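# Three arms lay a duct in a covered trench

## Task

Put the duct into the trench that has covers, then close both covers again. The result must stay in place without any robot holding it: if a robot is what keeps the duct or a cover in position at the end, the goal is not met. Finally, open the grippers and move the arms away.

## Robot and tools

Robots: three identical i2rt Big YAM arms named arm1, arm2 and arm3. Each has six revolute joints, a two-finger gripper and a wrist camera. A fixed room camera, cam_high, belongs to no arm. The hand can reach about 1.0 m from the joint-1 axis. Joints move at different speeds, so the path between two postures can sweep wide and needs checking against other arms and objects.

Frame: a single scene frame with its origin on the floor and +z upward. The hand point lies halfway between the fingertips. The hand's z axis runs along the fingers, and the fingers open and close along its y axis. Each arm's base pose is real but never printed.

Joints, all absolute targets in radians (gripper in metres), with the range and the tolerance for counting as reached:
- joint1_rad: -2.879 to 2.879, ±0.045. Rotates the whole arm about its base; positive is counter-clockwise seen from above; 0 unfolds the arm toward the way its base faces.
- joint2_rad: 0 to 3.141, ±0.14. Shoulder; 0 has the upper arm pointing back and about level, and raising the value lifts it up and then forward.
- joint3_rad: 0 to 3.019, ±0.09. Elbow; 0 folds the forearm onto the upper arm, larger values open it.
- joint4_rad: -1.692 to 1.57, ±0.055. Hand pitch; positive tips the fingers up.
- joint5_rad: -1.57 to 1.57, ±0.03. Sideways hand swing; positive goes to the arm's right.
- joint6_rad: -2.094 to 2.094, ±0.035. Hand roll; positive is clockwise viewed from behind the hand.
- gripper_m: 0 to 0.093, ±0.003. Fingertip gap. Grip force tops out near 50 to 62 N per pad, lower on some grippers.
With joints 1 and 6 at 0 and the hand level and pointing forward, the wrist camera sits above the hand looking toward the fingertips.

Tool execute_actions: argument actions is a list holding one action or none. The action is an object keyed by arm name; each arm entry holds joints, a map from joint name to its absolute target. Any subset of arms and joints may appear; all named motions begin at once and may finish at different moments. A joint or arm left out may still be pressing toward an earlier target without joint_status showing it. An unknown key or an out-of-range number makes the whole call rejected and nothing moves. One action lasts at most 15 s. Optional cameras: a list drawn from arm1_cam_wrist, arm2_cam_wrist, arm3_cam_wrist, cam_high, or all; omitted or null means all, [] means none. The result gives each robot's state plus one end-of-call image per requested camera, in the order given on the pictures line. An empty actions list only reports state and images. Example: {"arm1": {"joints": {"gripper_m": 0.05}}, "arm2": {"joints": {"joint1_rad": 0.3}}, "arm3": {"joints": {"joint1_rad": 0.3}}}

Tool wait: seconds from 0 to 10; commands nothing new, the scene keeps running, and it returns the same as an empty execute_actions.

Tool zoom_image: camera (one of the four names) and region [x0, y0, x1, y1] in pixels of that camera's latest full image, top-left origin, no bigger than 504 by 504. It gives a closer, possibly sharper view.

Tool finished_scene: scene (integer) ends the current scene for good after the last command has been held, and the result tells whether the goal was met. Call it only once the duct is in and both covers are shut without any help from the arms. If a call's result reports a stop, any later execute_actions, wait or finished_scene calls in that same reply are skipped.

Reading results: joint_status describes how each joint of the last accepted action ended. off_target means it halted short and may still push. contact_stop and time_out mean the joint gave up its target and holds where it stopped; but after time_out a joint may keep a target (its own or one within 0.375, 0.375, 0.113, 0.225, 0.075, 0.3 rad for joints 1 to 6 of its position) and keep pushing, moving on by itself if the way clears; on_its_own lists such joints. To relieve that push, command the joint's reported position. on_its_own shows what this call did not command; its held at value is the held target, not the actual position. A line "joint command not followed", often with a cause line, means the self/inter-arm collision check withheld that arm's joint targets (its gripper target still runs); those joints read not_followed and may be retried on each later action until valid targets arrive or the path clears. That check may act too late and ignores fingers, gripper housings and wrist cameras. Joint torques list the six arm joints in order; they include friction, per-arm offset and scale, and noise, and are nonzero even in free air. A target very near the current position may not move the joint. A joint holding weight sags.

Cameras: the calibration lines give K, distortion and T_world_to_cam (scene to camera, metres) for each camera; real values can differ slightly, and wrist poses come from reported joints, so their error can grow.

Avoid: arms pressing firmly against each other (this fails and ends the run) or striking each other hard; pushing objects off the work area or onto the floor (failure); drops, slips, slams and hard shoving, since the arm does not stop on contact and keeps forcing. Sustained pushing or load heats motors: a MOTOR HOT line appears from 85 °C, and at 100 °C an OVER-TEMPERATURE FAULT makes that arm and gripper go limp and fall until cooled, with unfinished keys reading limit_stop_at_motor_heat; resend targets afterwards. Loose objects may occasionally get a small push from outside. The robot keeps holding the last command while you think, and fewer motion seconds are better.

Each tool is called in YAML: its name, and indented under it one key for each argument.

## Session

execute_actions:
  actions: []

Scene clock: 0.00 s.
Joint torques (N m, as the arm reports them, + toward a larger angle): no reading
arm1.joint_positions: joint1_rad=-0.095 joint2_rad=+0.533 joint3_rad=+1.380 joint4_rad=-1.233 joint5_rad=-0.024 joint6_rad=+0.119 gripper_m=+0.094
arm1.joint_status: not commanded
arm1.hand: x=-0.7589 y=-0.0802 z=+1.4921 quat_wxyz=(-0.558, -0.076, -0.826, -0.016) (m; scene frame)
arm2.joint_positions: joint1_rad=+0.438 joint2_rad=+0.638 joint3_rad=+1.342 joint4_rad=-1.428 joint5_rad=+0.038 joint6_rad=-0.488 gripper_m=+0.095
arm2.joint_status: not commanded
arm2.hand: x=-0.0539 y=-0.3349 z=+1.2471 quat_wxyz=(-0.320, +0.854, -0.315, -0.263) (m; scene frame)
arm3.joint_positions: joint1_rad=+0.373 joint2_rad=+0.596 joint3_rad=+1.389 joint4_rad=-1.196 joint5_rad=+0.250 joint6_rad=+0.225 gripper_m=+0.095
arm3.joint_status: not commanded
arm3.hand: x=+0.7365 y=-0.1469 z=+1.5442 quat_wxyz=(-0.065, -0.830, +0.004, +0.554) (m; scene frame)
pictures: arm1_cam_wrist, arm2_cam_wrist, arm3_cam_wrist, cam_high
camera_calibration (this result's frames):
arm1_cam_wrist: T_world_to_cam=[[-0.106471, -0.98978, -0.0948668, -0.0161305], [-0.841135, 0.140537, -0.522246, 0.158055], [0.530241, 0.0241916, -0.847502, 1.79691], [0, 0, 0, 1]] pos_world=[-0.821569, -0.0816483, 1.6039]
arm2_cam_wrist: T_world_to_cam=[[0.700758, 0.613555, 0.36399, -0.213206], [0.693623, -0.705277, -0.146529, -0.00781097], [0.16681, 0.355154, -0.919804, 1.3987], [0, 0, 0, 1]] pos_world=[-0.0784945, -0.37145, 1.36299]
arm3_cam_wrist: T_world_to_cam=[[-0.0629361, 0.992835, -0.101574, 0.352156], [0.842698, -0.0016615, -0.538383, 0.214641], [-0.534695, -0.11948, -0.836556, 1.78871], [0, 0, 0, 1]] pos_world=[0.7977, -0.135561, 1.64768]
Images, in order (width x height): arm1_cam_wrist 504x504, arm2_cam_wrist 504x504, arm3_cam_wrist 504x504, cam_high 504x504.

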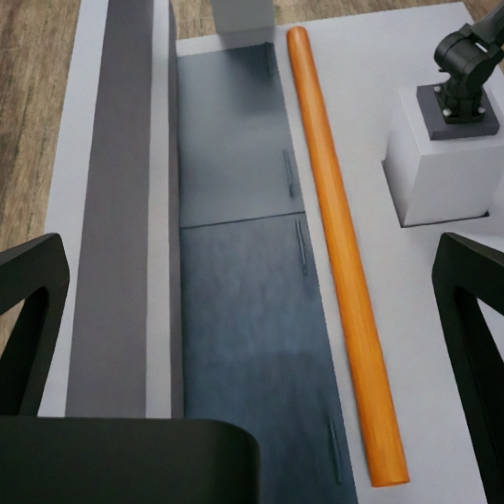

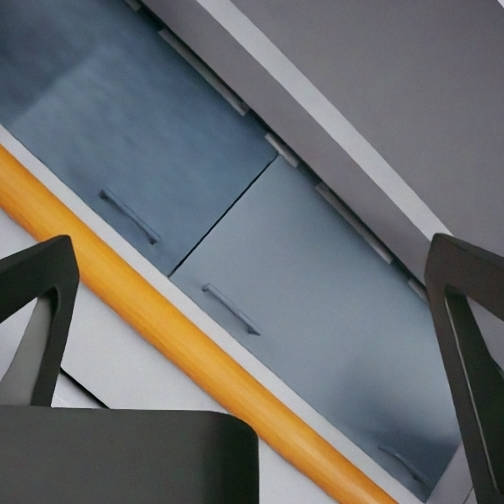

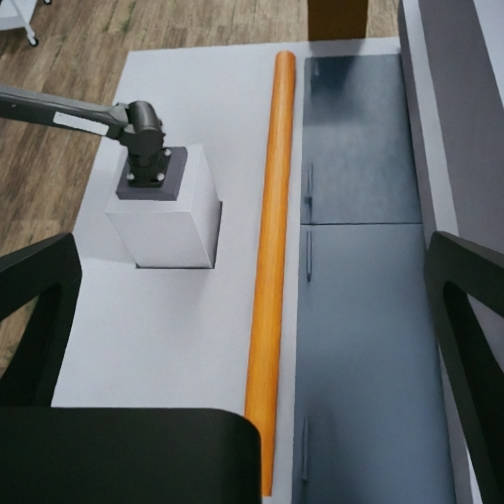

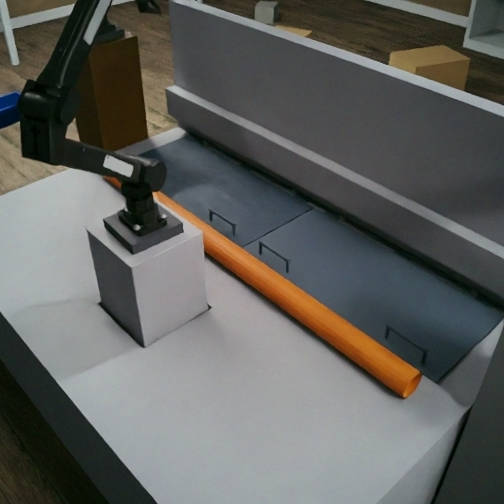

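zoom_image:
  camera: "cam_high"
  region: [250, 200, 504, 420]

zoom_image:
  camera: "cam_high"
  region: [70, 100, 330, 300]

Region (250, 200, 504, 420) of cam_high's 504x504 image, scaled by 1.984, with more detail than that image has; it fills the top 437 rows of this view, and the rest is white.

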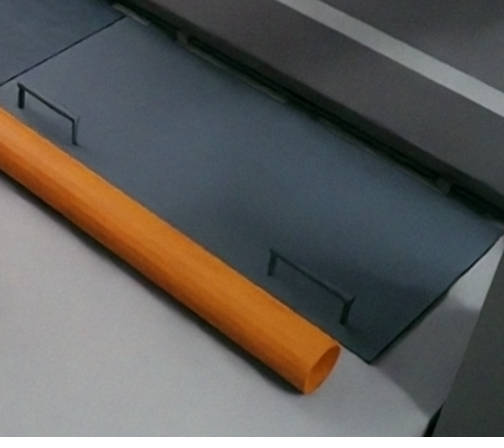

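Region (70, 100, 330, 300) of cam_high's 504x504 image, scaled by 1.938, with more detail than that image has; it fills the top 388 rows of this view, and the rest is white.

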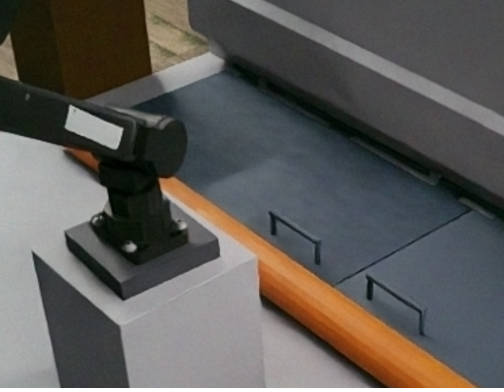

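zoom_image:
  camera: "arm1_cam_wrist"
  region: [280, 330, 480, 504]

zoom_image:
  camera: "arm1_cam_wrist"
  region: [160, 0, 400, 240]

zoom_image:
  camera: "arm3_cam_wrist"
  region: [200, 30, 440, 270]

zoom_image:
  camera: "arm3_cam_wrist"
  region: [200, 300, 440, 504]

Region (280, 330, 480, 504) of arm1_cam_wrist's 504x504 image, scaled by 2.520, with more detail than that image has; it fills the top 438 rows of this view, and the rest is white.

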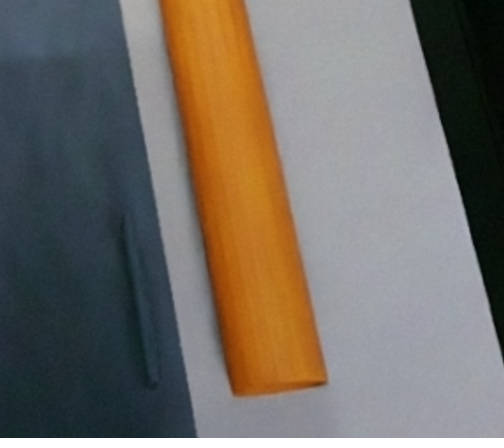

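Region (160, 0, 400, 240) of arm1_cam_wrist's 504x504 image, scaled by 2.100, with more detail than that image has.

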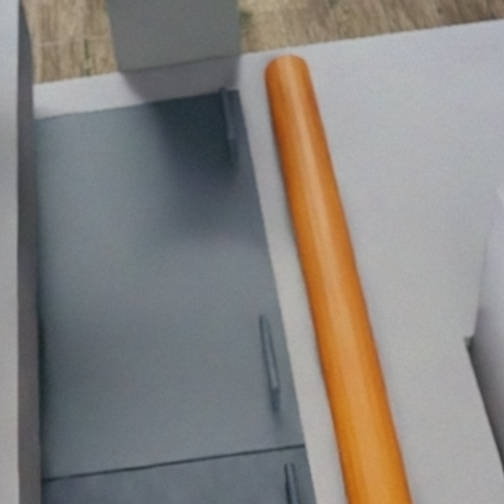

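Region (200, 30, 440, 270) of arm3_cam_wrist's 504x504 image, scaled by 2.100, with more detail than that image has.

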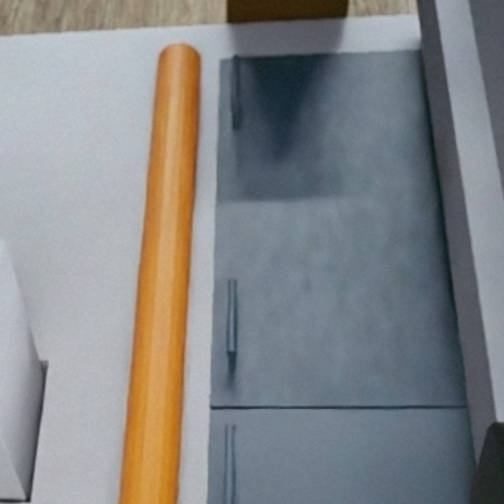

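Region (200, 300, 440, 504) of arm3_cam_wrist's 504x504 image, scaled by 2.100, with more detail than that image has; it fills the top 428 rows of this view, and the rest is white.

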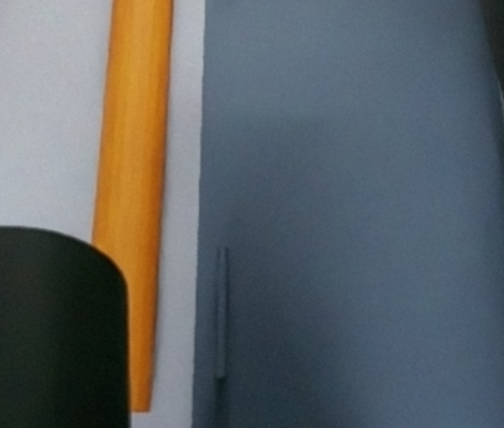

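execute_actions:
  actions:
    - {"arm1":{"joints":{"joint1_rad":-0.48,"joint2_rad":1.70,"joint3_rad":1.00,"joint4_rad":-0.78,"joint5_rad":-0.25,"joint6_rad":-0.40,"gripper_m":0.06}},"arm3":{"joints":{"joint1_rad":0.42,"joint2_rad":1.75,"joint3_rad":1.03,"joint4_rad":-0.75,"joint5_rad":0.40,"joint6_rad":0.45,"gripper_m":0.06}},"arm2":{"joints":{"joint1_rad":0.15,"joint2_rad":1.50,"joint3_rad":0.62,"joint4_rad":-0.62,"joint5_rad":0.0,"joint6_rad":-1.45}}}
  cameras: ["cam_high"]

Scene clock: 119.77 s.
Joint torques (N m, as the arm reports them, + toward a larger angle): arm1=[  0.12 -15.3    6.48   1.1   -0.18  -0.12] | arm2=[ 0.41 -7.68  5.5   0.9  -0.22 -0.03] | arm3=[  1.34 -16.72   5.84   1.     0.37   0.12]
arm1.joint_positions: joint1_rad=-0.474 joint2_rad=+1.704 joint3_rad=+1.004 joint4_rad=-0.790 joint5_rad=-0.245 joint6_rad=-0.390 gripper_m=+0.060
arm1.joint_status: all done
arm1.hand: x=-0.5486 y=-0.2354 z=+0.9292 quat_wxyz=(-0.087, -0.032, -0.992, -0.091) (m; scene frame)
arm2.joint_positions: joint1_rad=+0.152 joint2_rad=+1.486 joint3_rad=+0.609 joint4_rad=-0.640 joint5_rad=+0.002 joint6_rad=-1.442 gripper_m=+0.095
arm2.joint_status: all done
arm2.hand: x=-0.0019 y=-0.2364 z=+0.7270 quat_wxyz=(-0.030, +0.999, -0.013, -0.001) (m; scene frame)
arm3.joint_positions: joint1_rad=+0.405 joint2_rad=+1.756 joint3_rad=+1.023 joint4_rad=-0.761 joint5_rad=+0.398 joint6_rad=+0.441 gripper_m=+0.060
arm3.joint_status: all done
arm3.hand: x=+0.5218 y=-0.2240 z=+0.9711 quat_wxyz=(+0.163, -0.979, +0.021, +0.117) (m; scene frame)
pictures: cam_high
Images, in order (width x height): cam_high 504x504.

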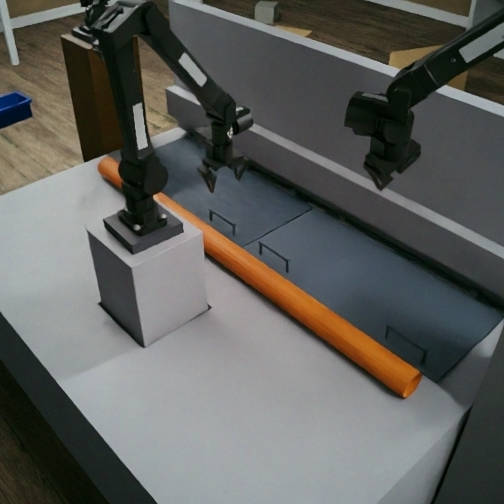

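execute_actions:
  actions:
    - {"arm1":{"joints":{"joint1_rad":-0.604,"joint2_rad":2.325,"joint3_rad":1.007,"joint4_rad":-0.563,"joint5_rad":-0.431,"joint6_rad":-0.646}},"arm3":{"joints":{"joint1_rad":0.505,"joint2_rad":2.451,"joint3_rad":1.045,"joint4_rad":-0.428,"joint5_rad":0.454,"joint6_rad":0.572}},"arm2":{"joints":{"joint1_rad":0.136,"joint2_rad":1.998,"joint3_rad":0.578,"joint4_rad":-0.162,"joint5_rad":0.0,"joint6_rad":-1.495}}}
  cameras: ["cam_high","arm2_cam_wrist"]

Scene clock: 136.97 s.
Joint torques (N m, as the arm reports them, + toward a larger angle): arm1=[  0.98 -18.24   1.72   0.03  -0.27  -0.19] | arm2=[ -0.17 -10.71   0.91   0.67  -0.22  -0.05] | arm3=[ -0.28 -19.44   0.76   0.12   0.37   0.14]
arm1.joint_positions: joint1_rad=-0.611 joint2_rad=+2.334 joint3_rad=+1.004 joint4_rad=-0.569 joint5_rad=-0.427 joint6_rad=-0.636 gripper_m=+0.060
arm1.joint_status: all done
arm1.hand: x=-0.6423 y=-0.2113 z=+0.6864 quat_wxyz=(+0.010, -0.018, -0.966, -0.259) (m; scene frame)
arm2.joint_positions: joint1_rad=+0.145 joint2_rad=+1.989 joint3_rad=+0.580 joint4_rad=-0.181 joint5_rad=+0.002 joint6_rad=-1.487 gripper_m=+0.095
arm2.joint_status: all done
arm2.hand: x=+0.0028 y=-0.2555 z=+0.5787 quat_wxyz=(+0.006, +1.000, +0.006, +0.003) (m; scene frame)
arm3.joint_positions: joint1_rad=+0.507 joint2_rad=+2.466 joint3_rad=+1.039 joint4_rad=-0.437 joint5_rad=+0.453 joint6_rad=+0.562 gripper_m=+0.060
arm3.joint_status: all done
arm3.hand: x=+0.6289 y=-0.2071 z=+0.6852 quat_wxyz=(+0.262, -0.965, -0.010, -0.007) (m; scene frame)
pictures: arm2_cam_wrist, cam_high
camera_calibration (this result's frames):
arm2_cam_wrist: T_world_to_cam=[[-0.0126324, 0.999283, -0.0356866, 0.273405], [0.812115, 0.0310748, 0.58267, -0.323179], [0.583361, -0.0216211, -0.811925, 0.586414], [0, 0, 0, 1]] pos_world=[-0.0761788, -0.250487, 0.674187]
Images, in order (width x height): arm2_cam_wrist 504x504, cam_high 504x504.

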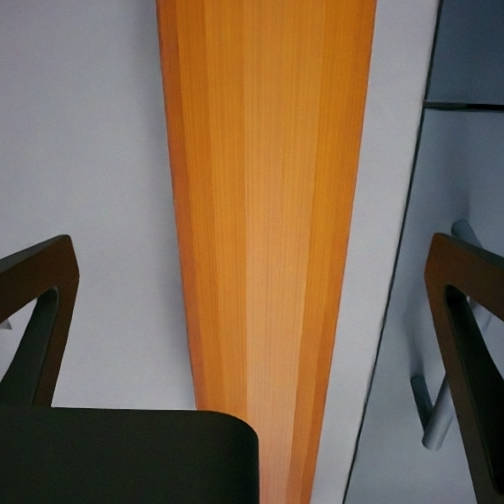

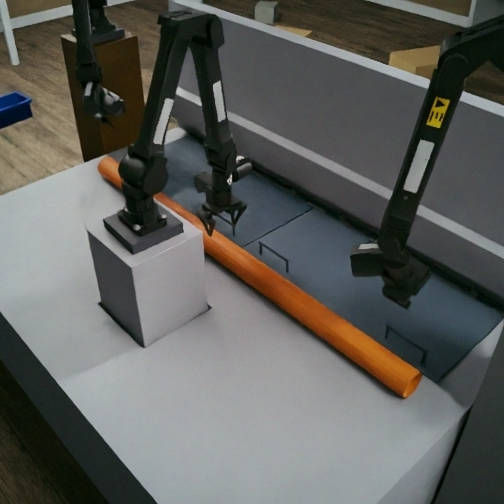

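execute_actions:
  actions:
    - {"arm2":{"joints":{"joint1_rad":0.136,"joint2_rad":2.392,"joint3_rad":0.712,"joint4_rad":0.130,"joint6_rad":-1.495}}}
  cameras: ["cam_high","arm2_cam_wrist"]

Scene clock: 143.67 s.
Joint torques (N m, as the arm reports them, + toward a larger angle): arm1=[  0.92 -17.96   1.65   0.14  -0.27  -0.15] | arm2=[  0.1  -12.51  -0.13  -0.3   -0.27   0.06] | arm3=[ -0.22 -19.52   0.75   0.12   0.36   0.13]
arm1.joint_positions: joint1_rad=-0.611 joint2_rad=+2.334 joint3_rad=+1.004 joint4_rad=-0.569 joint5_rad=-0.427 joint6_rad=-0.636 gripper_m=+0.060
arm1.joint_status: not commanded
arm1.hand: x=-0.6423 y=-0.2113 z=+0.6864 quat_wxyz=(+0.010, -0.018, -0.966, -0.259) (m; scene frame)
arm2.joint_positions: joint1_rad=+0.140 joint2_rad=+2.383 joint3_rad=+0.709 joint4_rad=+0.142 joint5_rad=+0.003 joint6_rad=-1.495 gripper_m=+0.095
arm2.joint_status: all done
arm2.hand: x=+0.0032 y=-0.2361 z=+0.4688 quat_wxyz=(-0.023, +1.000, +0.008, +0.002) (m; scene frame)
arm3.joint_positions: joint1_rad=+0.507 joint2_rad=+2.466 joint3_rad=+1.039 joint4_rad=-0.437 joint5_rad=+0.453 joint6_rad=+0.562 gripper_m=+0.060
arm3.joint_status: not commanded
arm3.hand: x=+0.6289 y=-0.2071 z=+0.6852 quat_wxyz=(+0.262, -0.965, -0.010, -0.007) (m; scene frame)
pictures: arm2_cam_wrist, cam_high
camera_calibration (this result's frames):
arm2_cam_wrist: T_world_to_cam=[[-0.0159249, 0.999644, 0.0214094, 0.223409], [0.814479, 0.000549088, 0.580193, -0.266145], [0.579975, 0.026677, -0.814197, 0.509824], [0, 0, 0, 1]] pos_world=[-0.0753584, -0.236783, 0.56473]
Images, in order (width x height): arm2_cam_wrist 504x504, cam_high 504x504.

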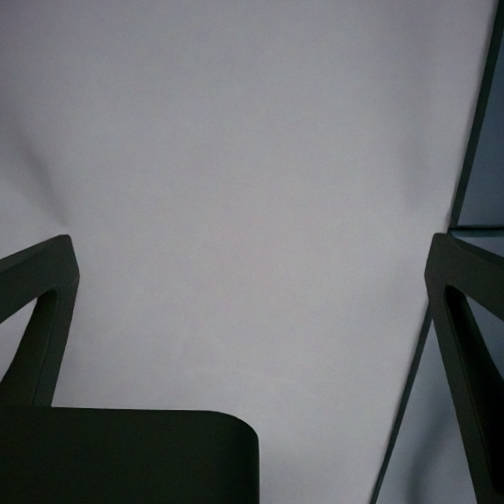

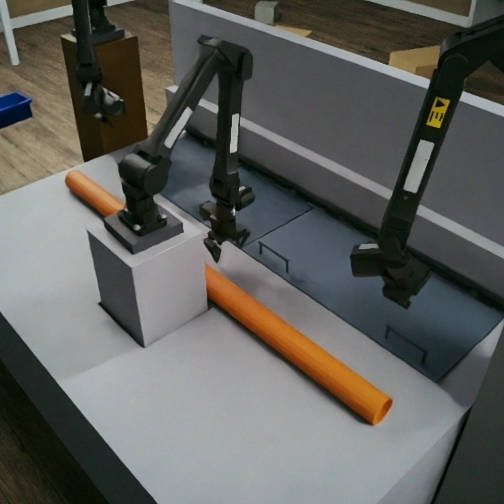

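execute_actions:
  actions: []
  cameras: ["cam_high","arm1_cam_wrist","arm3_cam_wrist"]

Scene clock: 147.47 s.
Joint torques (N m, as the arm reports them, + toward a larger angle): arm1=[  1.03 -18.04   1.63   0.08  -0.28  -0.15] | arm2=[  0.02 -12.48  -0.48  -0.34  -0.28   0.06] | arm3=[ -0.15 -19.41   0.76   0.08   0.37   0.14]
arm1.joint_positions: joint1_rad=-0.611 joint2_rad=+2.334 joint3_rad=+1.004 joint4_rad=-0.569 joint5_rad=-0.427 joint6_rad=-0.636 gripper_m=+0.060
arm1.joint_status: not commanded
arm1.hand: x=-0.6423 y=-0.2113 z=+0.6864 quat_wxyz=(+0.010, -0.018, -0.966, -0.259) (m; scene frame)
arm2.joint_positions: joint1_rad=+0.140 joint2_rad=+2.383 joint3_rad=+0.709 joint4_rad=+0.142 joint5_rad=+0.003 joint6_rad=-1.495 gripper_m=+0.095
arm2.joint_status: all done
arm2.hand: x=+0.0032 y=-0.2361 z=+0.4688 quat_wxyz=(-0.023, +1.000, +0.008, +0.002) (m; scene frame)
arm3.joint_positions: joint1_rad=+0.507 joint2_rad=+2.466 joint3_rad=+1.039 joint4_rad=-0.437 joint5_rad=+0.453 joint6_rad=+0.562 gripper_m=+0.060
arm3.joint_status: not commanded
arm3.hand: x=+0.6289 y=-0.2071 z=+0.6852 quat_wxyz=(+0.262, -0.965, -0.010, -0.007) (m; scene frame)
pictures: arm1_cam_wrist, arm3_cam_wrist, cam_high
camera_calibration (this result's frames):
arm1_cam_wrist: T_world_to_cam=[[-0.0246585, -0.86748, -0.49686, 0.144383], [-0.802808, -0.27899, 0.526938, -0.93039], [-0.595728, 0.411876, -0.689541, 0.305682], [0, 0, 0, 1]] pos_world=[-0.561261, -0.260223, 0.772776]
arm3_cam_wrist: T_world_to_cam=[[-0.0327364, 0.858116, 0.512412, -0.149686], [0.815608, -0.27339, 0.509943, -0.91484], [0.577678, 0.434621, -0.690936, 0.320739], [0, 0, 0, 1]] pos_world=[0.555967, -0.26106, 0.764827]
Images, in order (width x height): arm1_cam_wrist 504x504, arm3_cam_wrist 504x504, cam_high 504x504.

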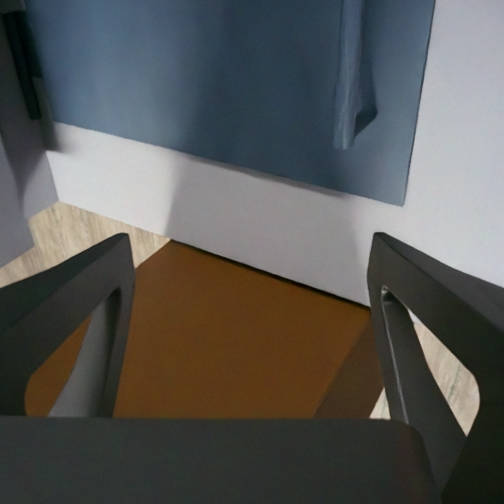

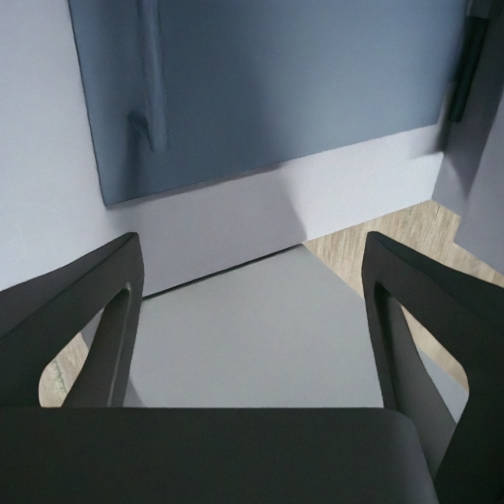

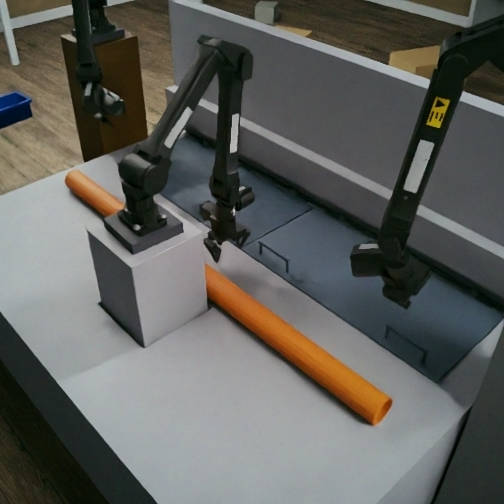

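zoom_image:
  camera: "cam_high"
  region: [60, 150, 300, 360]

zoom_image:
  camera: "cam_high"
  region: [250, 280, 490, 470]

Region (60, 150, 300, 360) of cam_high's 504x504 image, scaled by 2.100, with more detail than that image has; it fills the top 441 rows of this view, and the rest is white.

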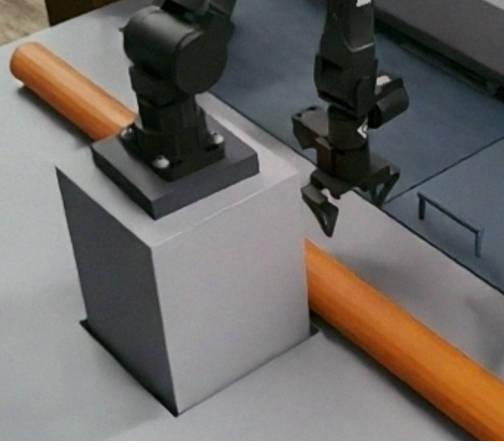

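Region (250, 280, 490, 470) of cam_high's 504x504 image, scaled by 2.100, with more detail than that image has; it fills the top 399 rows of this view, and the rest is white.

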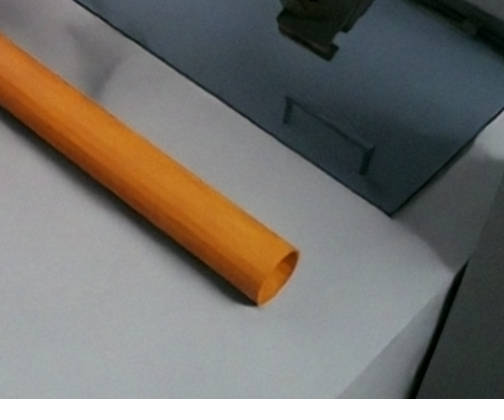

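zoom_image:
  camera: "cam_high"
  region: [200, 190, 330, 300]

zoom_image:
  camera: "cam_high"
  region: [50, 120, 210, 240]

Region (200, 190, 330, 300) of cam_high's 504x504 image, scaled by 3.877, with more detail than that image has; it fills the top 426 rows of this view, and the rest is white.

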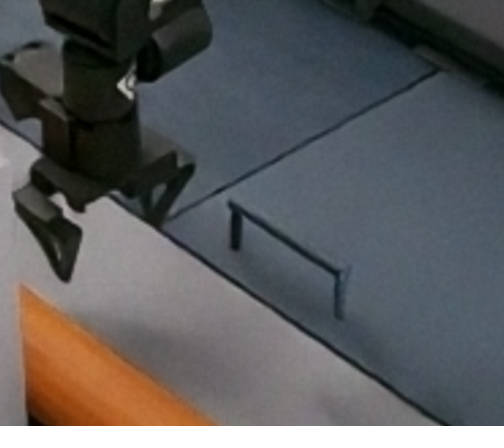

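Region (50, 120, 210, 240) of cam_high's 504x504 image, scaled by 3.150, with more detail than that image has; it fills the top 378 rows of this view, and the rest is white.

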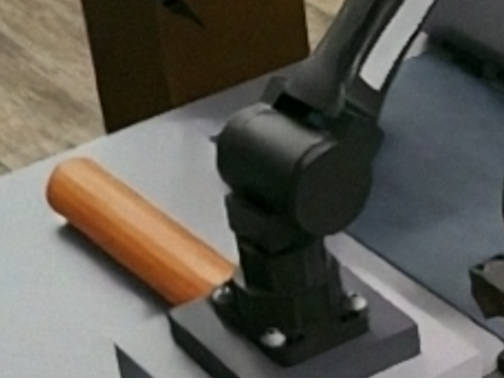

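execute_actions:
  actions:
    - {"arm1":{"joints":{"joint1_rad":-0.588,"joint2_rad":2.675,"joint3_rad":1.198,"joint4_rad":-0.390,"joint5_rad":-0.431,"joint6_rad":-0.646}},"arm3":{"joints":{"joint1_rad":0.492,"joint2_rad":2.790,"joint3_rad":1.268,"joint4_rad":-0.298,"joint5_rad":0.454,"joint6_rad":0.569}},"arm2":{"joints":{"joint2_rad":2.075,"joint3_rad":0.535}}}

Scene clock: 268.80 s.
Joint torques (N m, as the arm reports them, + toward a larger angle): arm1=[  1.5  -19.99   0.27  -0.12  -0.24  -0.14] | arm2=[  0.18 -11.81   0.14   0.04  -0.26   0.06] | arm3=[ -1.24 -20.51  -0.24  -0.2    0.37   0.11]
arm1.joint_positions: joint1_rad=-0.602 joint2_rad=+2.692 joint3_rad=+1.194 joint4_rad=-0.391 joint5_rad=-0.427 joint6_rad=-0.637 gripper_m=+0.060
arm1.joint_status: all done
arm1.hand: x=-0.6423 y=-0.2087 z=+0.5524 quat_wxyz=(+0.006, -0.013, -0.966, -0.257) (m; scene frame)
arm2.joint_positions: joint1_rad=+0.140 joint2_rad=+2.079 joint3_rad=+0.537 joint4_rad=+0.140 joint5_rad=+0.003 joint6_rad=-1.495 gripper_m=+0.095
arm2.joint_status: all done
arm2.hand: x=+0.0025 y=-0.2322 z=+0.5567 quat_wxyz=(-0.087, +0.996, +0.008, -0.004) (m; scene frame)
arm3.joint_positions: joint1_rad=+0.507 joint2_rad=+2.807 joint3_rad=+1.265 joint4_rad=-0.299 joint5_rad=+0.453 joint6_rad=+0.562 gripper_m=+0.060
arm3.joint_status: all done
arm3.hand: x=+0.6263 y=-0.2087 z=+0.5562 quat_wxyz=(+0.257, -0.966, -0.008, +0.002) (m; scene frame)
pictures: arm1_cam_wrist, arm2_cam_wrist, arm3_cam_wrist, cam_high
camera_calibration (this result's frames):
arm1_cam_wrist: T_world_to_cam=[[-0.0123672, -0.870208, -0.492529, 0.0849492], [-0.80515, -0.283419, 0.520967, -0.858204], [-0.592942, 0.403002, -0.697143, 0.216412], [0, 0, 0, 1]] pos_world=[-0.561613, -0.256523, 0.639806]
arm2_cam_wrist: T_world_to_cam=[[-0.0154141, 0.988483, 0.150544, 0.143221], [0.821339, -0.0733481, 0.565706, -0.325697], [0.570233, 0.132367, -0.810749, 0.604361], [0, 0, 0, 1]] pos_world=[-0.0749117, -0.245458, 0.652673]
arm3_cam_wrist: T_world_to_cam=[[-0.0231125, 0.863573, 0.503694, -0.0823274], [0.825125, -0.267998, 0.497339, -0.845206], [0.564478, 0.427105, -0.706361, 0.249133], [0, 0, 0, 1]] pos_world=[0.554868, -0.261824, 0.6378]
Images, in order (width x height): arm1_cam_wrist 504x504, arm2_cam_wrist 504x504, arm3_cam_wrist 504x504, cam_high 504x504.

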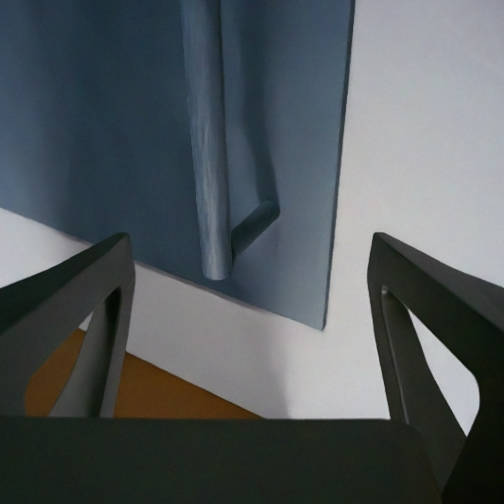

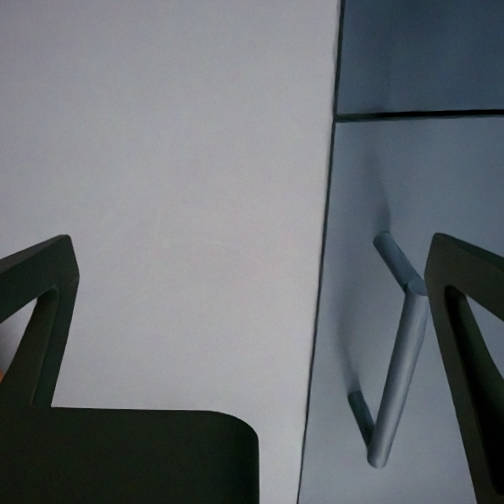

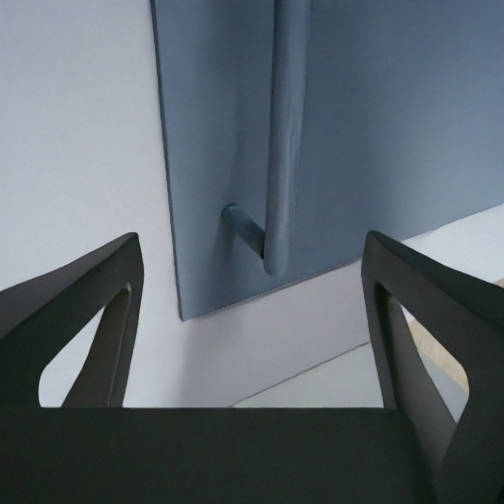

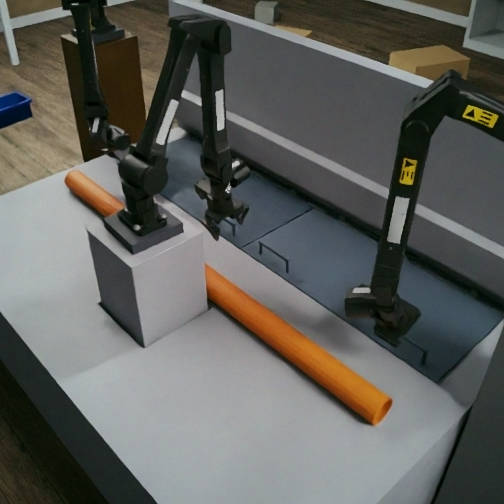

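execute_actions:
  actions: []

Scene clock: 282.23 s.
Joint torques (N m, as the arm reports them, + toward a larger angle): arm1=[  1.44 -19.67   0.26  -0.11  -0.24  -0.14] | arm2=[  0.49 -11.61   0.27  -0.02  -0.29   0.07] | arm3=[ -1.31 -20.47  -0.23  -0.16   0.37   0.11]
arm1.joint_positions: joint1_rad=-0.602 joint2_rad=+2.692 joint3_rad=+1.194 joint4_rad=-0.391 joint5_rad=-0.427 joint6_rad=-0.637 gripper_m=+0.060
arm1.joint_status: all done
arm1.hand: x=-0.6423 y=-0.2087 z=+0.5524 quat_wxyz=(+0.006, -0.013, -0.966, -0.257) (m; scene frame)
arm2.joint_positions: joint1_rad=+0.140 joint2_rad=+2.079 joint3_rad=+0.537 joint4_rad=+0.140 joint5_rad=+0.003 joint6_rad=-1.495 gripper_m=+0.095
arm2.joint_status: all done
arm2.hand: x=+0.0025 y=-0.2322 z=+0.5567 quat_wxyz=(-0.087, +0.996, +0.008, -0.004) (m; scene frame)
arm3.joint_positions: joint1_rad=+0.507 joint2_rad=+2.807 joint3_rad=+1.265 joint4_rad=-0.299 joint5_rad=+0.453 joint6_rad=+0.562 gripper_m=+0.060
arm3.joint_status: all done
arm3.hand: x=+0.6263 y=-0.2087 z=+0.5562 quat_wxyz=(+0.257, -0.966, -0.008, +0.002) (m; scene frame)
pictures: arm1_cam_wrist, arm2_cam_wrist, arm3_cam_wrist, cam_high
camera_calibration (this result's frames):
arm1_cam_wrist: T_world_to_cam=[[-0.0123672, -0.870208, -0.492529, 0.0849492], [-0.80515, -0.283419, 0.520967, -0.858204], [-0.592942, 0.403002, -0.697143, 0.216412], [0, 0, 0, 1]] pos_world=[-0.561613, -0.256523, 0.639806]
arm2_cam_wrist: T_world_to_cam=[[-0.0154141, 0.988483, 0.150544, 0.143221], [0.821339, -0.0733481, 0.565706, -0.325697], [0.570233, 0.132367, -0.810749, 0.604361], [0, 0, 0, 1]] pos_world=[-0.0749117, -0.245458, 0.652673]
arm3_cam_wrist: T_world_to_cam=[[-0.0231125, 0.863573, 0.503694, -0.0823274], [0.825125, -0.267998, 0.497339, -0.845206], [0.564478, 0.427105, -0.706361, 0.249133], [0, 0, 0, 1]] pos_world=[0.554868, -0.261824, 0.6378]
Images, in order (width x height): arm1_cam_wrist 504x504, arm2_cam_wrist 504x504, arm3_cam_wrist 504x504, cam_high 504x504.

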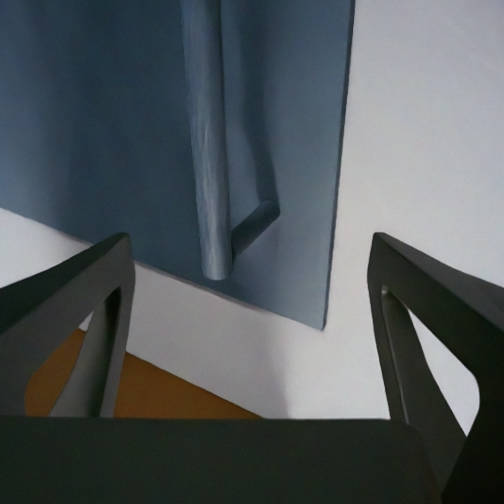

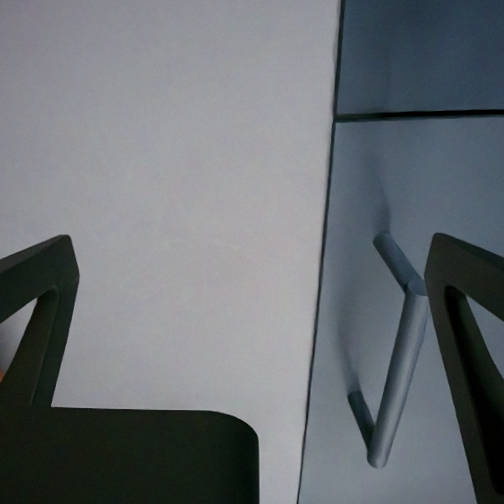

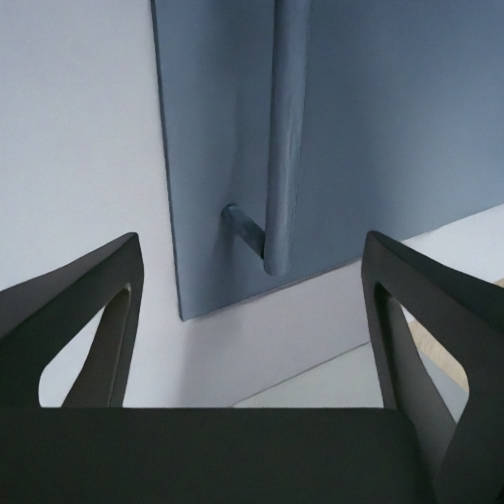

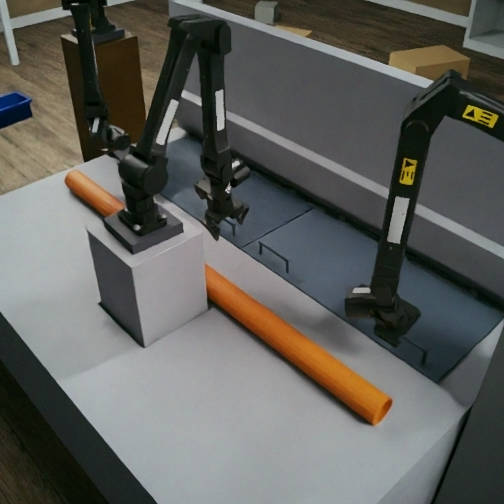

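zoom_image:
  camera: "cam_high"
  region: [40, 130, 440, 440]

Region (40, 130, 440, 440) of cam_high's 504x504 image, scaled by 1.260, with more detail than that image has; it fills the top 391 rows of this view, and the rest is white.

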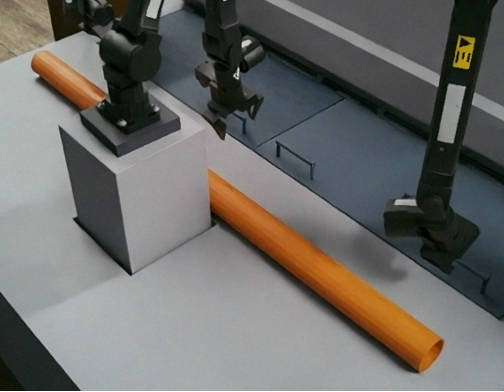

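execute_actions:
  actions:
    - {"arm1":{"joints":{"joint1_rad":-0.540,"joint2_rad":2.786,"joint3_rad":1.230,"joint4_rad":-0.306,"joint5_rad":-0.445,"joint6_rad":-0.578}},"arm3":{"joints":{"joint1_rad":0.425,"joint2_rad":2.915,"joint3_rad":1.331,"joint4_rad":-0.217,"joint5_rad":0.468,"joint6_rad":0.485}},"arm2":{"joints":{"joint1_rad":0.881,"joint2_rad":2.014,"joint3_rad":0.346,"joint4_rad":0.184,"joint5_rad":0.0,"joint6_rad":-0.755,"gripper_m":0.093}}}

Scene clock: 323.37 s.
Joint torques (N m, as the arm reports them, + toward a larger angle): arm1=[  0.8  -18.27  -0.86   0.11  -0.25   0.03] | arm2=[  1.02 -10.08  -0.64   0.14  -0.22   0.15] | arm3=[ -0.04 -19.16  -0.74   0.09   0.38  -0.03]
arm1.joint_positions: joint1_rad=-0.544 joint2_rad=+2.789 joint3_rad=+1.232 joint4_rad=-0.312 joint5_rad=-0.441 joint6_rad=-0.588 gripper_m=+0.060
arm1.joint_status: all done
arm1.hand: x=-0.6423 y=-0.1829 z=+0.5143 quat_wxyz=(+0.008, -0.007, -0.966, -0.257) (m; scene frame)
arm2.joint_positions: joint1_rad=+0.879 joint2_rad=+2.022 joint3_rad=+0.349 joint4_rad=+0.186 joint5_rad=+0.003 joint6_rad=-0.764 gripper_m=+0.093
arm2.joint_status: all done
arm2.hand: x=-0.1383 y=-0.3933 z=+0.5679 quat_wxyz=(-0.033, +0.999, +0.012, -0.028) (m; scene frame)
arm3.joint_positions: joint1_rad=+0.425 joint2_rad=+2.921 joint3_rad=+1.329 joint4_rad=-0.222 joint5_rad=+0.467 joint6_rad=+0.494 gripper_m=+0.060
arm3.joint_status: all done
arm3.hand: x=+0.6247 y=-0.1748 z=+0.5120 quat_wxyz=(+0.257, -0.966, +0.001, -0.002) (m; scene frame)
pictures: arm1_cam_wrist, arm2_cam_wrist, arm3_cam_wrist, cam_high
camera_calibration (this result's frames):
arm1_cam_wrist: T_world_to_cam=[[-0.00270852, -0.870099, -0.49287, 0.0950627], [-0.80148, -0.292857, 0.521406, -0.830631], [-0.598016, 0.396438, -0.696573, 0.174718], [0, 0, 0, 1]] pos_world=[-0.560992, -0.229807, 0.601654]
arm2_cam_wrist: T_world_to_cam=[[-0.0235434, 0.998791, 0.0431511, 0.362446], [0.847064, -0.00299495, 0.531483, -0.177568], [0.53097, 0.0490646, -0.845969, 0.696843], [0, 0, 0, 1]] pos_world=[-0.211058, -0.39673, 0.668242]
arm3_cam_wrist: T_world_to_cam=[[-0.00701506, 0.864191, 0.503115, -0.099015], [0.818054, -0.284396, 0.499907, -0.812578], [0.575099, 0.415082, -0.70496, 0.194865], [0, 0, 0, 1]] pos_world=[0.551972, -0.226411, 0.593401]
Images, in order (width x height): arm1_cam_wrist 504x504, arm2_cam_wrist 504x504, arm3_cam_wrist 504x504, cam_high 504x504.

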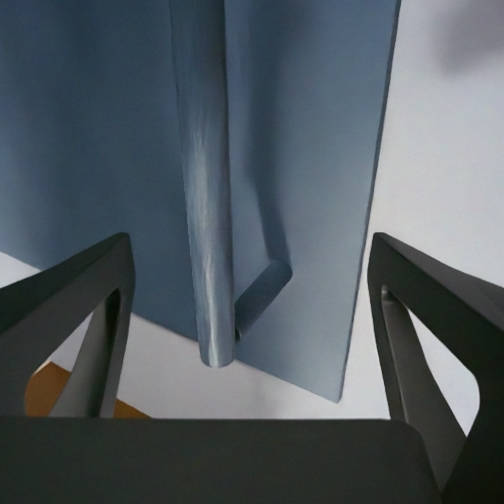

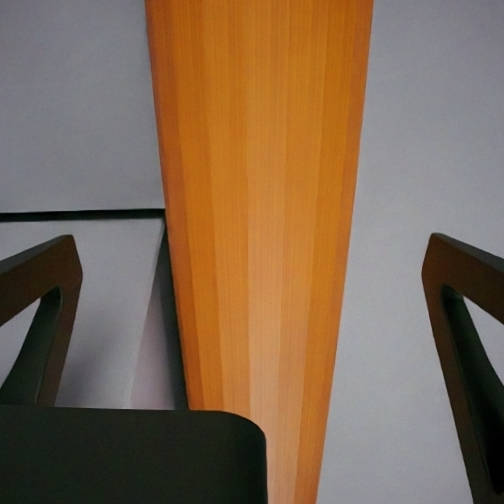

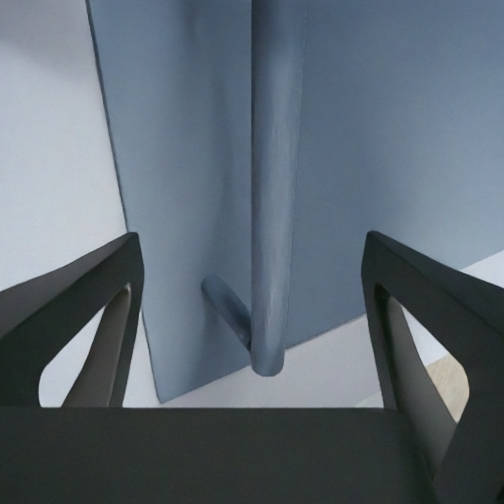

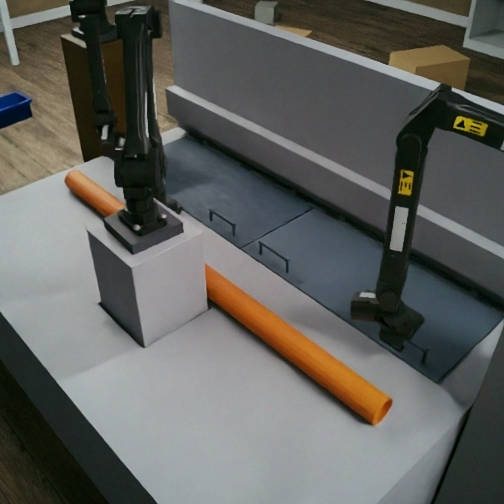

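zoom_image:
  camera: "cam_high"
  region: [50, 150, 250, 350]

zoom_image:
  camera: "arm2_cam_wrist"
  region: [0, 150, 300, 450]

Region (50, 150, 250, 350) of cam_high's 504x504 image, scaled by 2.520, with more detail than that image has.

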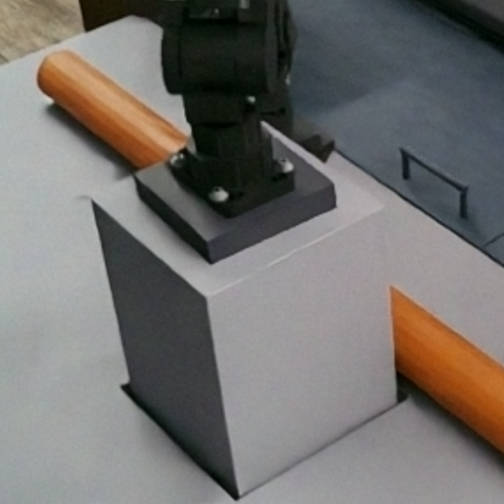

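Region (0, 150, 300, 450) of arm2_cam_wrist's 504x504 image, scaled by 1.680, with more detail than that image has.

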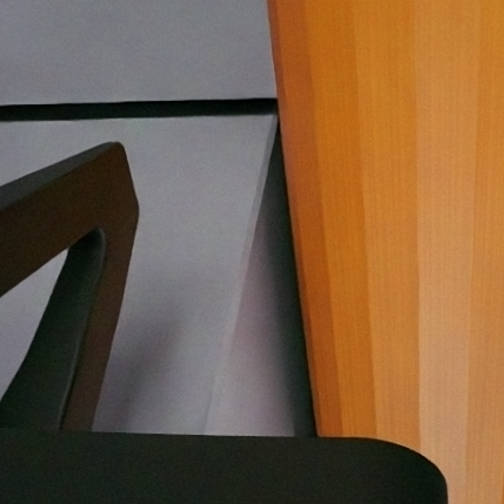

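execute_actions:
  actions:
    - {"arm1":{"joints":{"joint1_rad":-0.471,"joint2_rad":2.878,"joint3_rad":1.264,"joint4_rad":-0.215,"joint5_rad":-0.466,"joint6_rad":-0.508}},"arm3":{"joints":{"joint1_rad":0.343,"joint2_rad":3.016,"joint3_rad":1.399,"joint4_rad":-0.130,"joint5_rad":0.485,"joint6_rad":0.399}},"arm2":{"joints":{"joint1_rad":0.955,"joint2_rad":2.008,"joint3_rad":0.383,"joint4_rad":0.184,"joint6_rad":-0.673}}}

Scene clock: 346.80 s.
Joint torques (N m, as the arm reports them, + toward a larger angle): arm1=[  0.69 -17.5   -1.15   0.39  -0.17   0.04] | arm2=[  1.14 -10.62  -0.42   0.17  -0.25   0.17] | arm3=[  0.12 -18.07  -0.89   0.33   0.25  -0.06]
arm1.joint_positions: joint1_rad=-0.472 joint2_rad=+2.877 joint3_rad=+1.265 joint4_rad=-0.225 joint5_rad=-0.465 joint6_rad=-0.519 gripper_m=+0.060
arm1.joint_status: all done
arm1.hand: x=-0.6413 y=-0.1522 z=+0.4805 quat_wxyz=(+0.007, -0.004, -0.966, -0.258) (m; scene frame)
arm2.joint_positions: joint1_rad=+0.952 joint2_rad=+2.022 joint3_rad=+0.384 joint4_rad=+0.186 joint5_rad=+0.003 joint6_rad=-0.682 gripper_m=+0.093
arm2.joint_status: all done
arm2.hand: x=-0.1665 y=-0.3922 z=+0.5675 quat_wxyz=(-0.042, +0.998, +0.007, -0.044) (m; scene frame)
arm3.joint_positions: joint1_rad=+0.342 joint2_rad=+3.010 joint3_rad=+1.400 joint4_rad=-0.138 joint5_rad=+0.487 joint6_rad=+0.410 gripper_m=+0.060
arm3.joint_status: all done
arm3.hand: x=+0.6116 y=-0.1460 z=+0.4763 quat_wxyz=(+0.254, -0.967, +0.007, +0.010) (m; scene frame)
pictures: arm1_cam_wrist, arm2_cam_wrist, arm3_cam_wrist, cam_high
camera_calibration (this result's frames):
arm1_cam_wrist: T_world_to_cam=[[0.00520596, -0.868497, -0.495667, 0.111787], [-0.802101, -0.29963, 0.516581, -0.80235], [-0.597166, 0.394886, -0.698182, 0.140624], [0, 0, 0, 1]] pos_world=[-0.560172, -0.198852, 0.56807]
arm2_cam_wrist: T_world_to_cam=[[-0.0130135, 0.998082, 0.0605165, 0.35233], [0.863873, -0.0192554, 0.503341, -0.141062], [0.503542, 0.0588288, -0.861966, 0.719827], [0, 0, 0, 1]] pos_world=[-0.236018, -0.396717, 0.670146]
arm3_cam_wrist: T_world_to_cam=[[0.0101176, 0.867427, 0.497462, -0.113352], [0.829576, -0.285044, 0.48016, -0.77354], [0.558302, 0.407824, -0.722481, 0.182832], [0, 0, 0, 1]] pos_world=[0.540782, -0.196731, 0.559904]
Images, in order (width x height): arm1_cam_wrist 504x504, arm2_cam_wrist 504x504, arm3_cam_wrist 504x504, cam_high 504x504.

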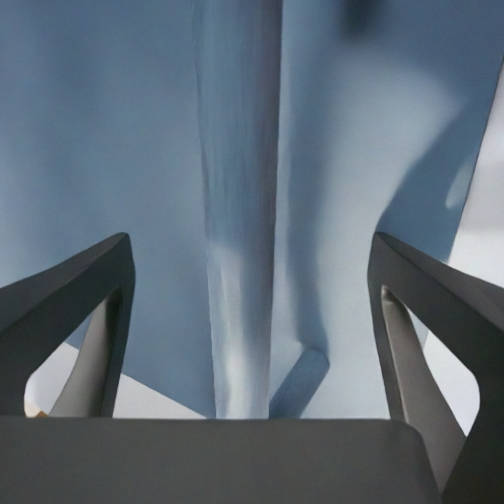

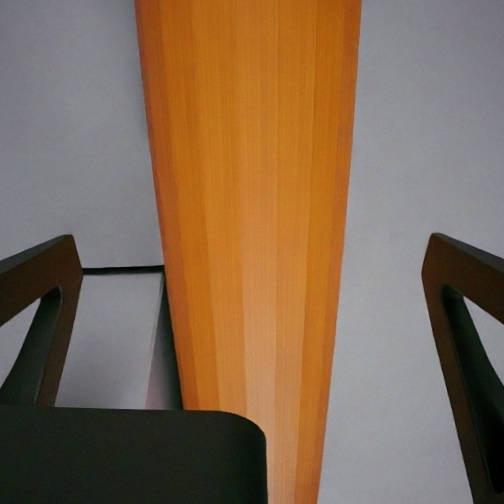

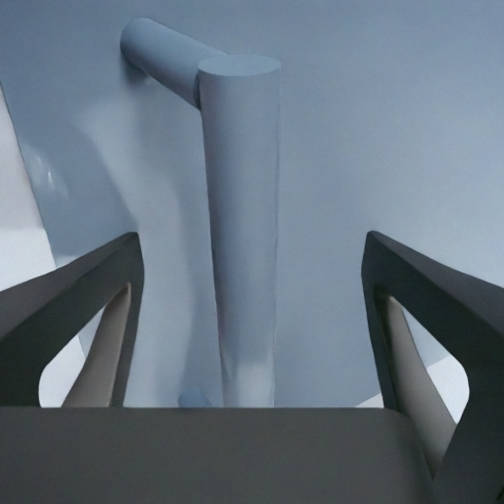

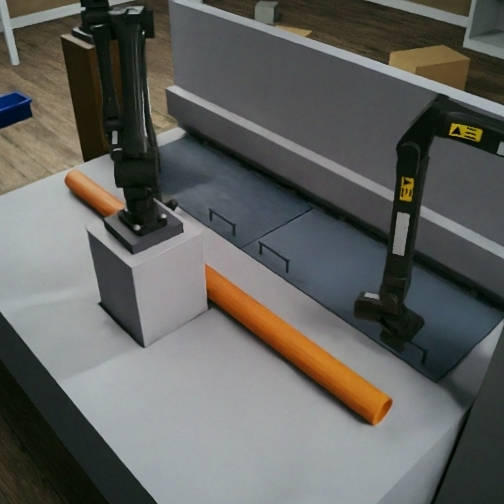

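execute_actions:
  actions:
    - {"arm3":{"joints":{"joint2_rad":3.028}},"arm2":{"joints":{"joint2_rad":2.150,"joint3_rad":0.455}}}
  cameras: ["arm2_cam_wrist", "arm3_cam_wrist"]

Scene clock: 358.70 s.
Joint torques (N m, as the arm reports them, + toward a larger angle): arm1=[  0.68 -17.5   -1.11   0.32  -0.18   0.03] | arm2=[ 1.15 -9.23 -0.78  0.18 -0.23  0.13] | arm3=[  0.04 -17.02  -0.89   0.33   0.24  -0.04]
arm1.joint_positions: joint1_rad=-0.472 joint2_rad=+2.877 joint3_rad=+1.265 joint4_rad=-0.225 joint5_rad=-0.465 joint6_rad=-0.519 gripper_m=+0.060
arm1.joint_status: not commanded
arm1.hand: x=-0.6413 y=-0.1522 z=+0.4805 quat_wxyz=(+0.007, -0.004, -0.966, -0.258) (m; scene frame)
arm2.joint_positions: joint1_rad=+0.952 joint2_rad=+2.141 joint3_rad=+0.457 joint4_rad=+0.186 joint5_rad=+0.003 joint6_rad=-0.681 gripper_m=+0.093
arm2.joint_status: all done
arm2.hand: x=-0.1714 y=-0.3881 z=+0.5390 quat_wxyz=(-0.027, +0.999, +0.007, -0.026) (m; scene frame)
arm3.joint_positions: joint1_rad=+0.342 joint2_rad=+3.010 joint3_rad=+1.400 joint4_rad=-0.138 joint5_rad=+0.487 joint6_rad=+0.409 gripper_m=+0.060
arm3.joint_status: all done
arm3.hand: x=+0.6116 y=-0.1460 z=+0.4763 quat_wxyz=(+0.254, -0.967, +0.007, +0.010) (m; scene frame)
pictures: arm2_cam_wrist, arm3_cam_wrist
camera_calibration (this result's frames):
arm2_cam_wrist: T_world_to_cam=[[-0.0135853, 0.999421, 0.03121, 0.366153], [0.844905, -0.00521865, 0.534891, -0.137258], [0.534743, 0.0336361, -0.844345, 0.683481], [0, 0, 0, 1]] pos_world=[-0.244543, -0.389647, 0.639084]
arm3_cam_wrist: T_world_to_cam=[[0.0097362, 0.867427, 0.497469, -0.113122], [0.829581, -0.284771, 0.480314, -0.773576], [0.558302, 0.408014, -0.722373, 0.182809], [0, 0, 0, 1]] pos_world=[0.540783, -0.196755, 0.55989]
Images, in order (width x height): arm2_cam_wrist 504x504, arm3_cam_wrist 504x504.

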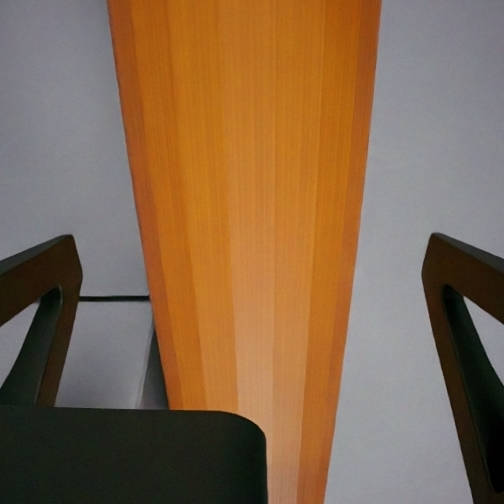

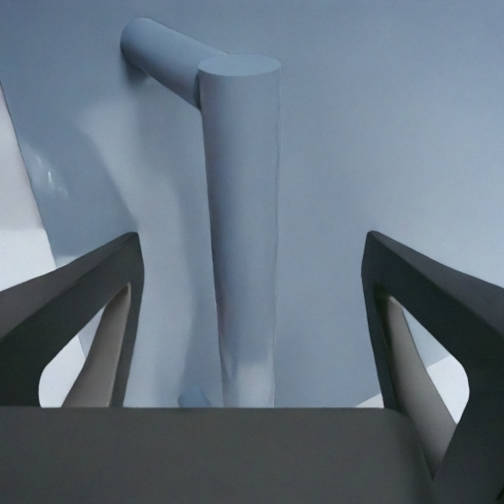

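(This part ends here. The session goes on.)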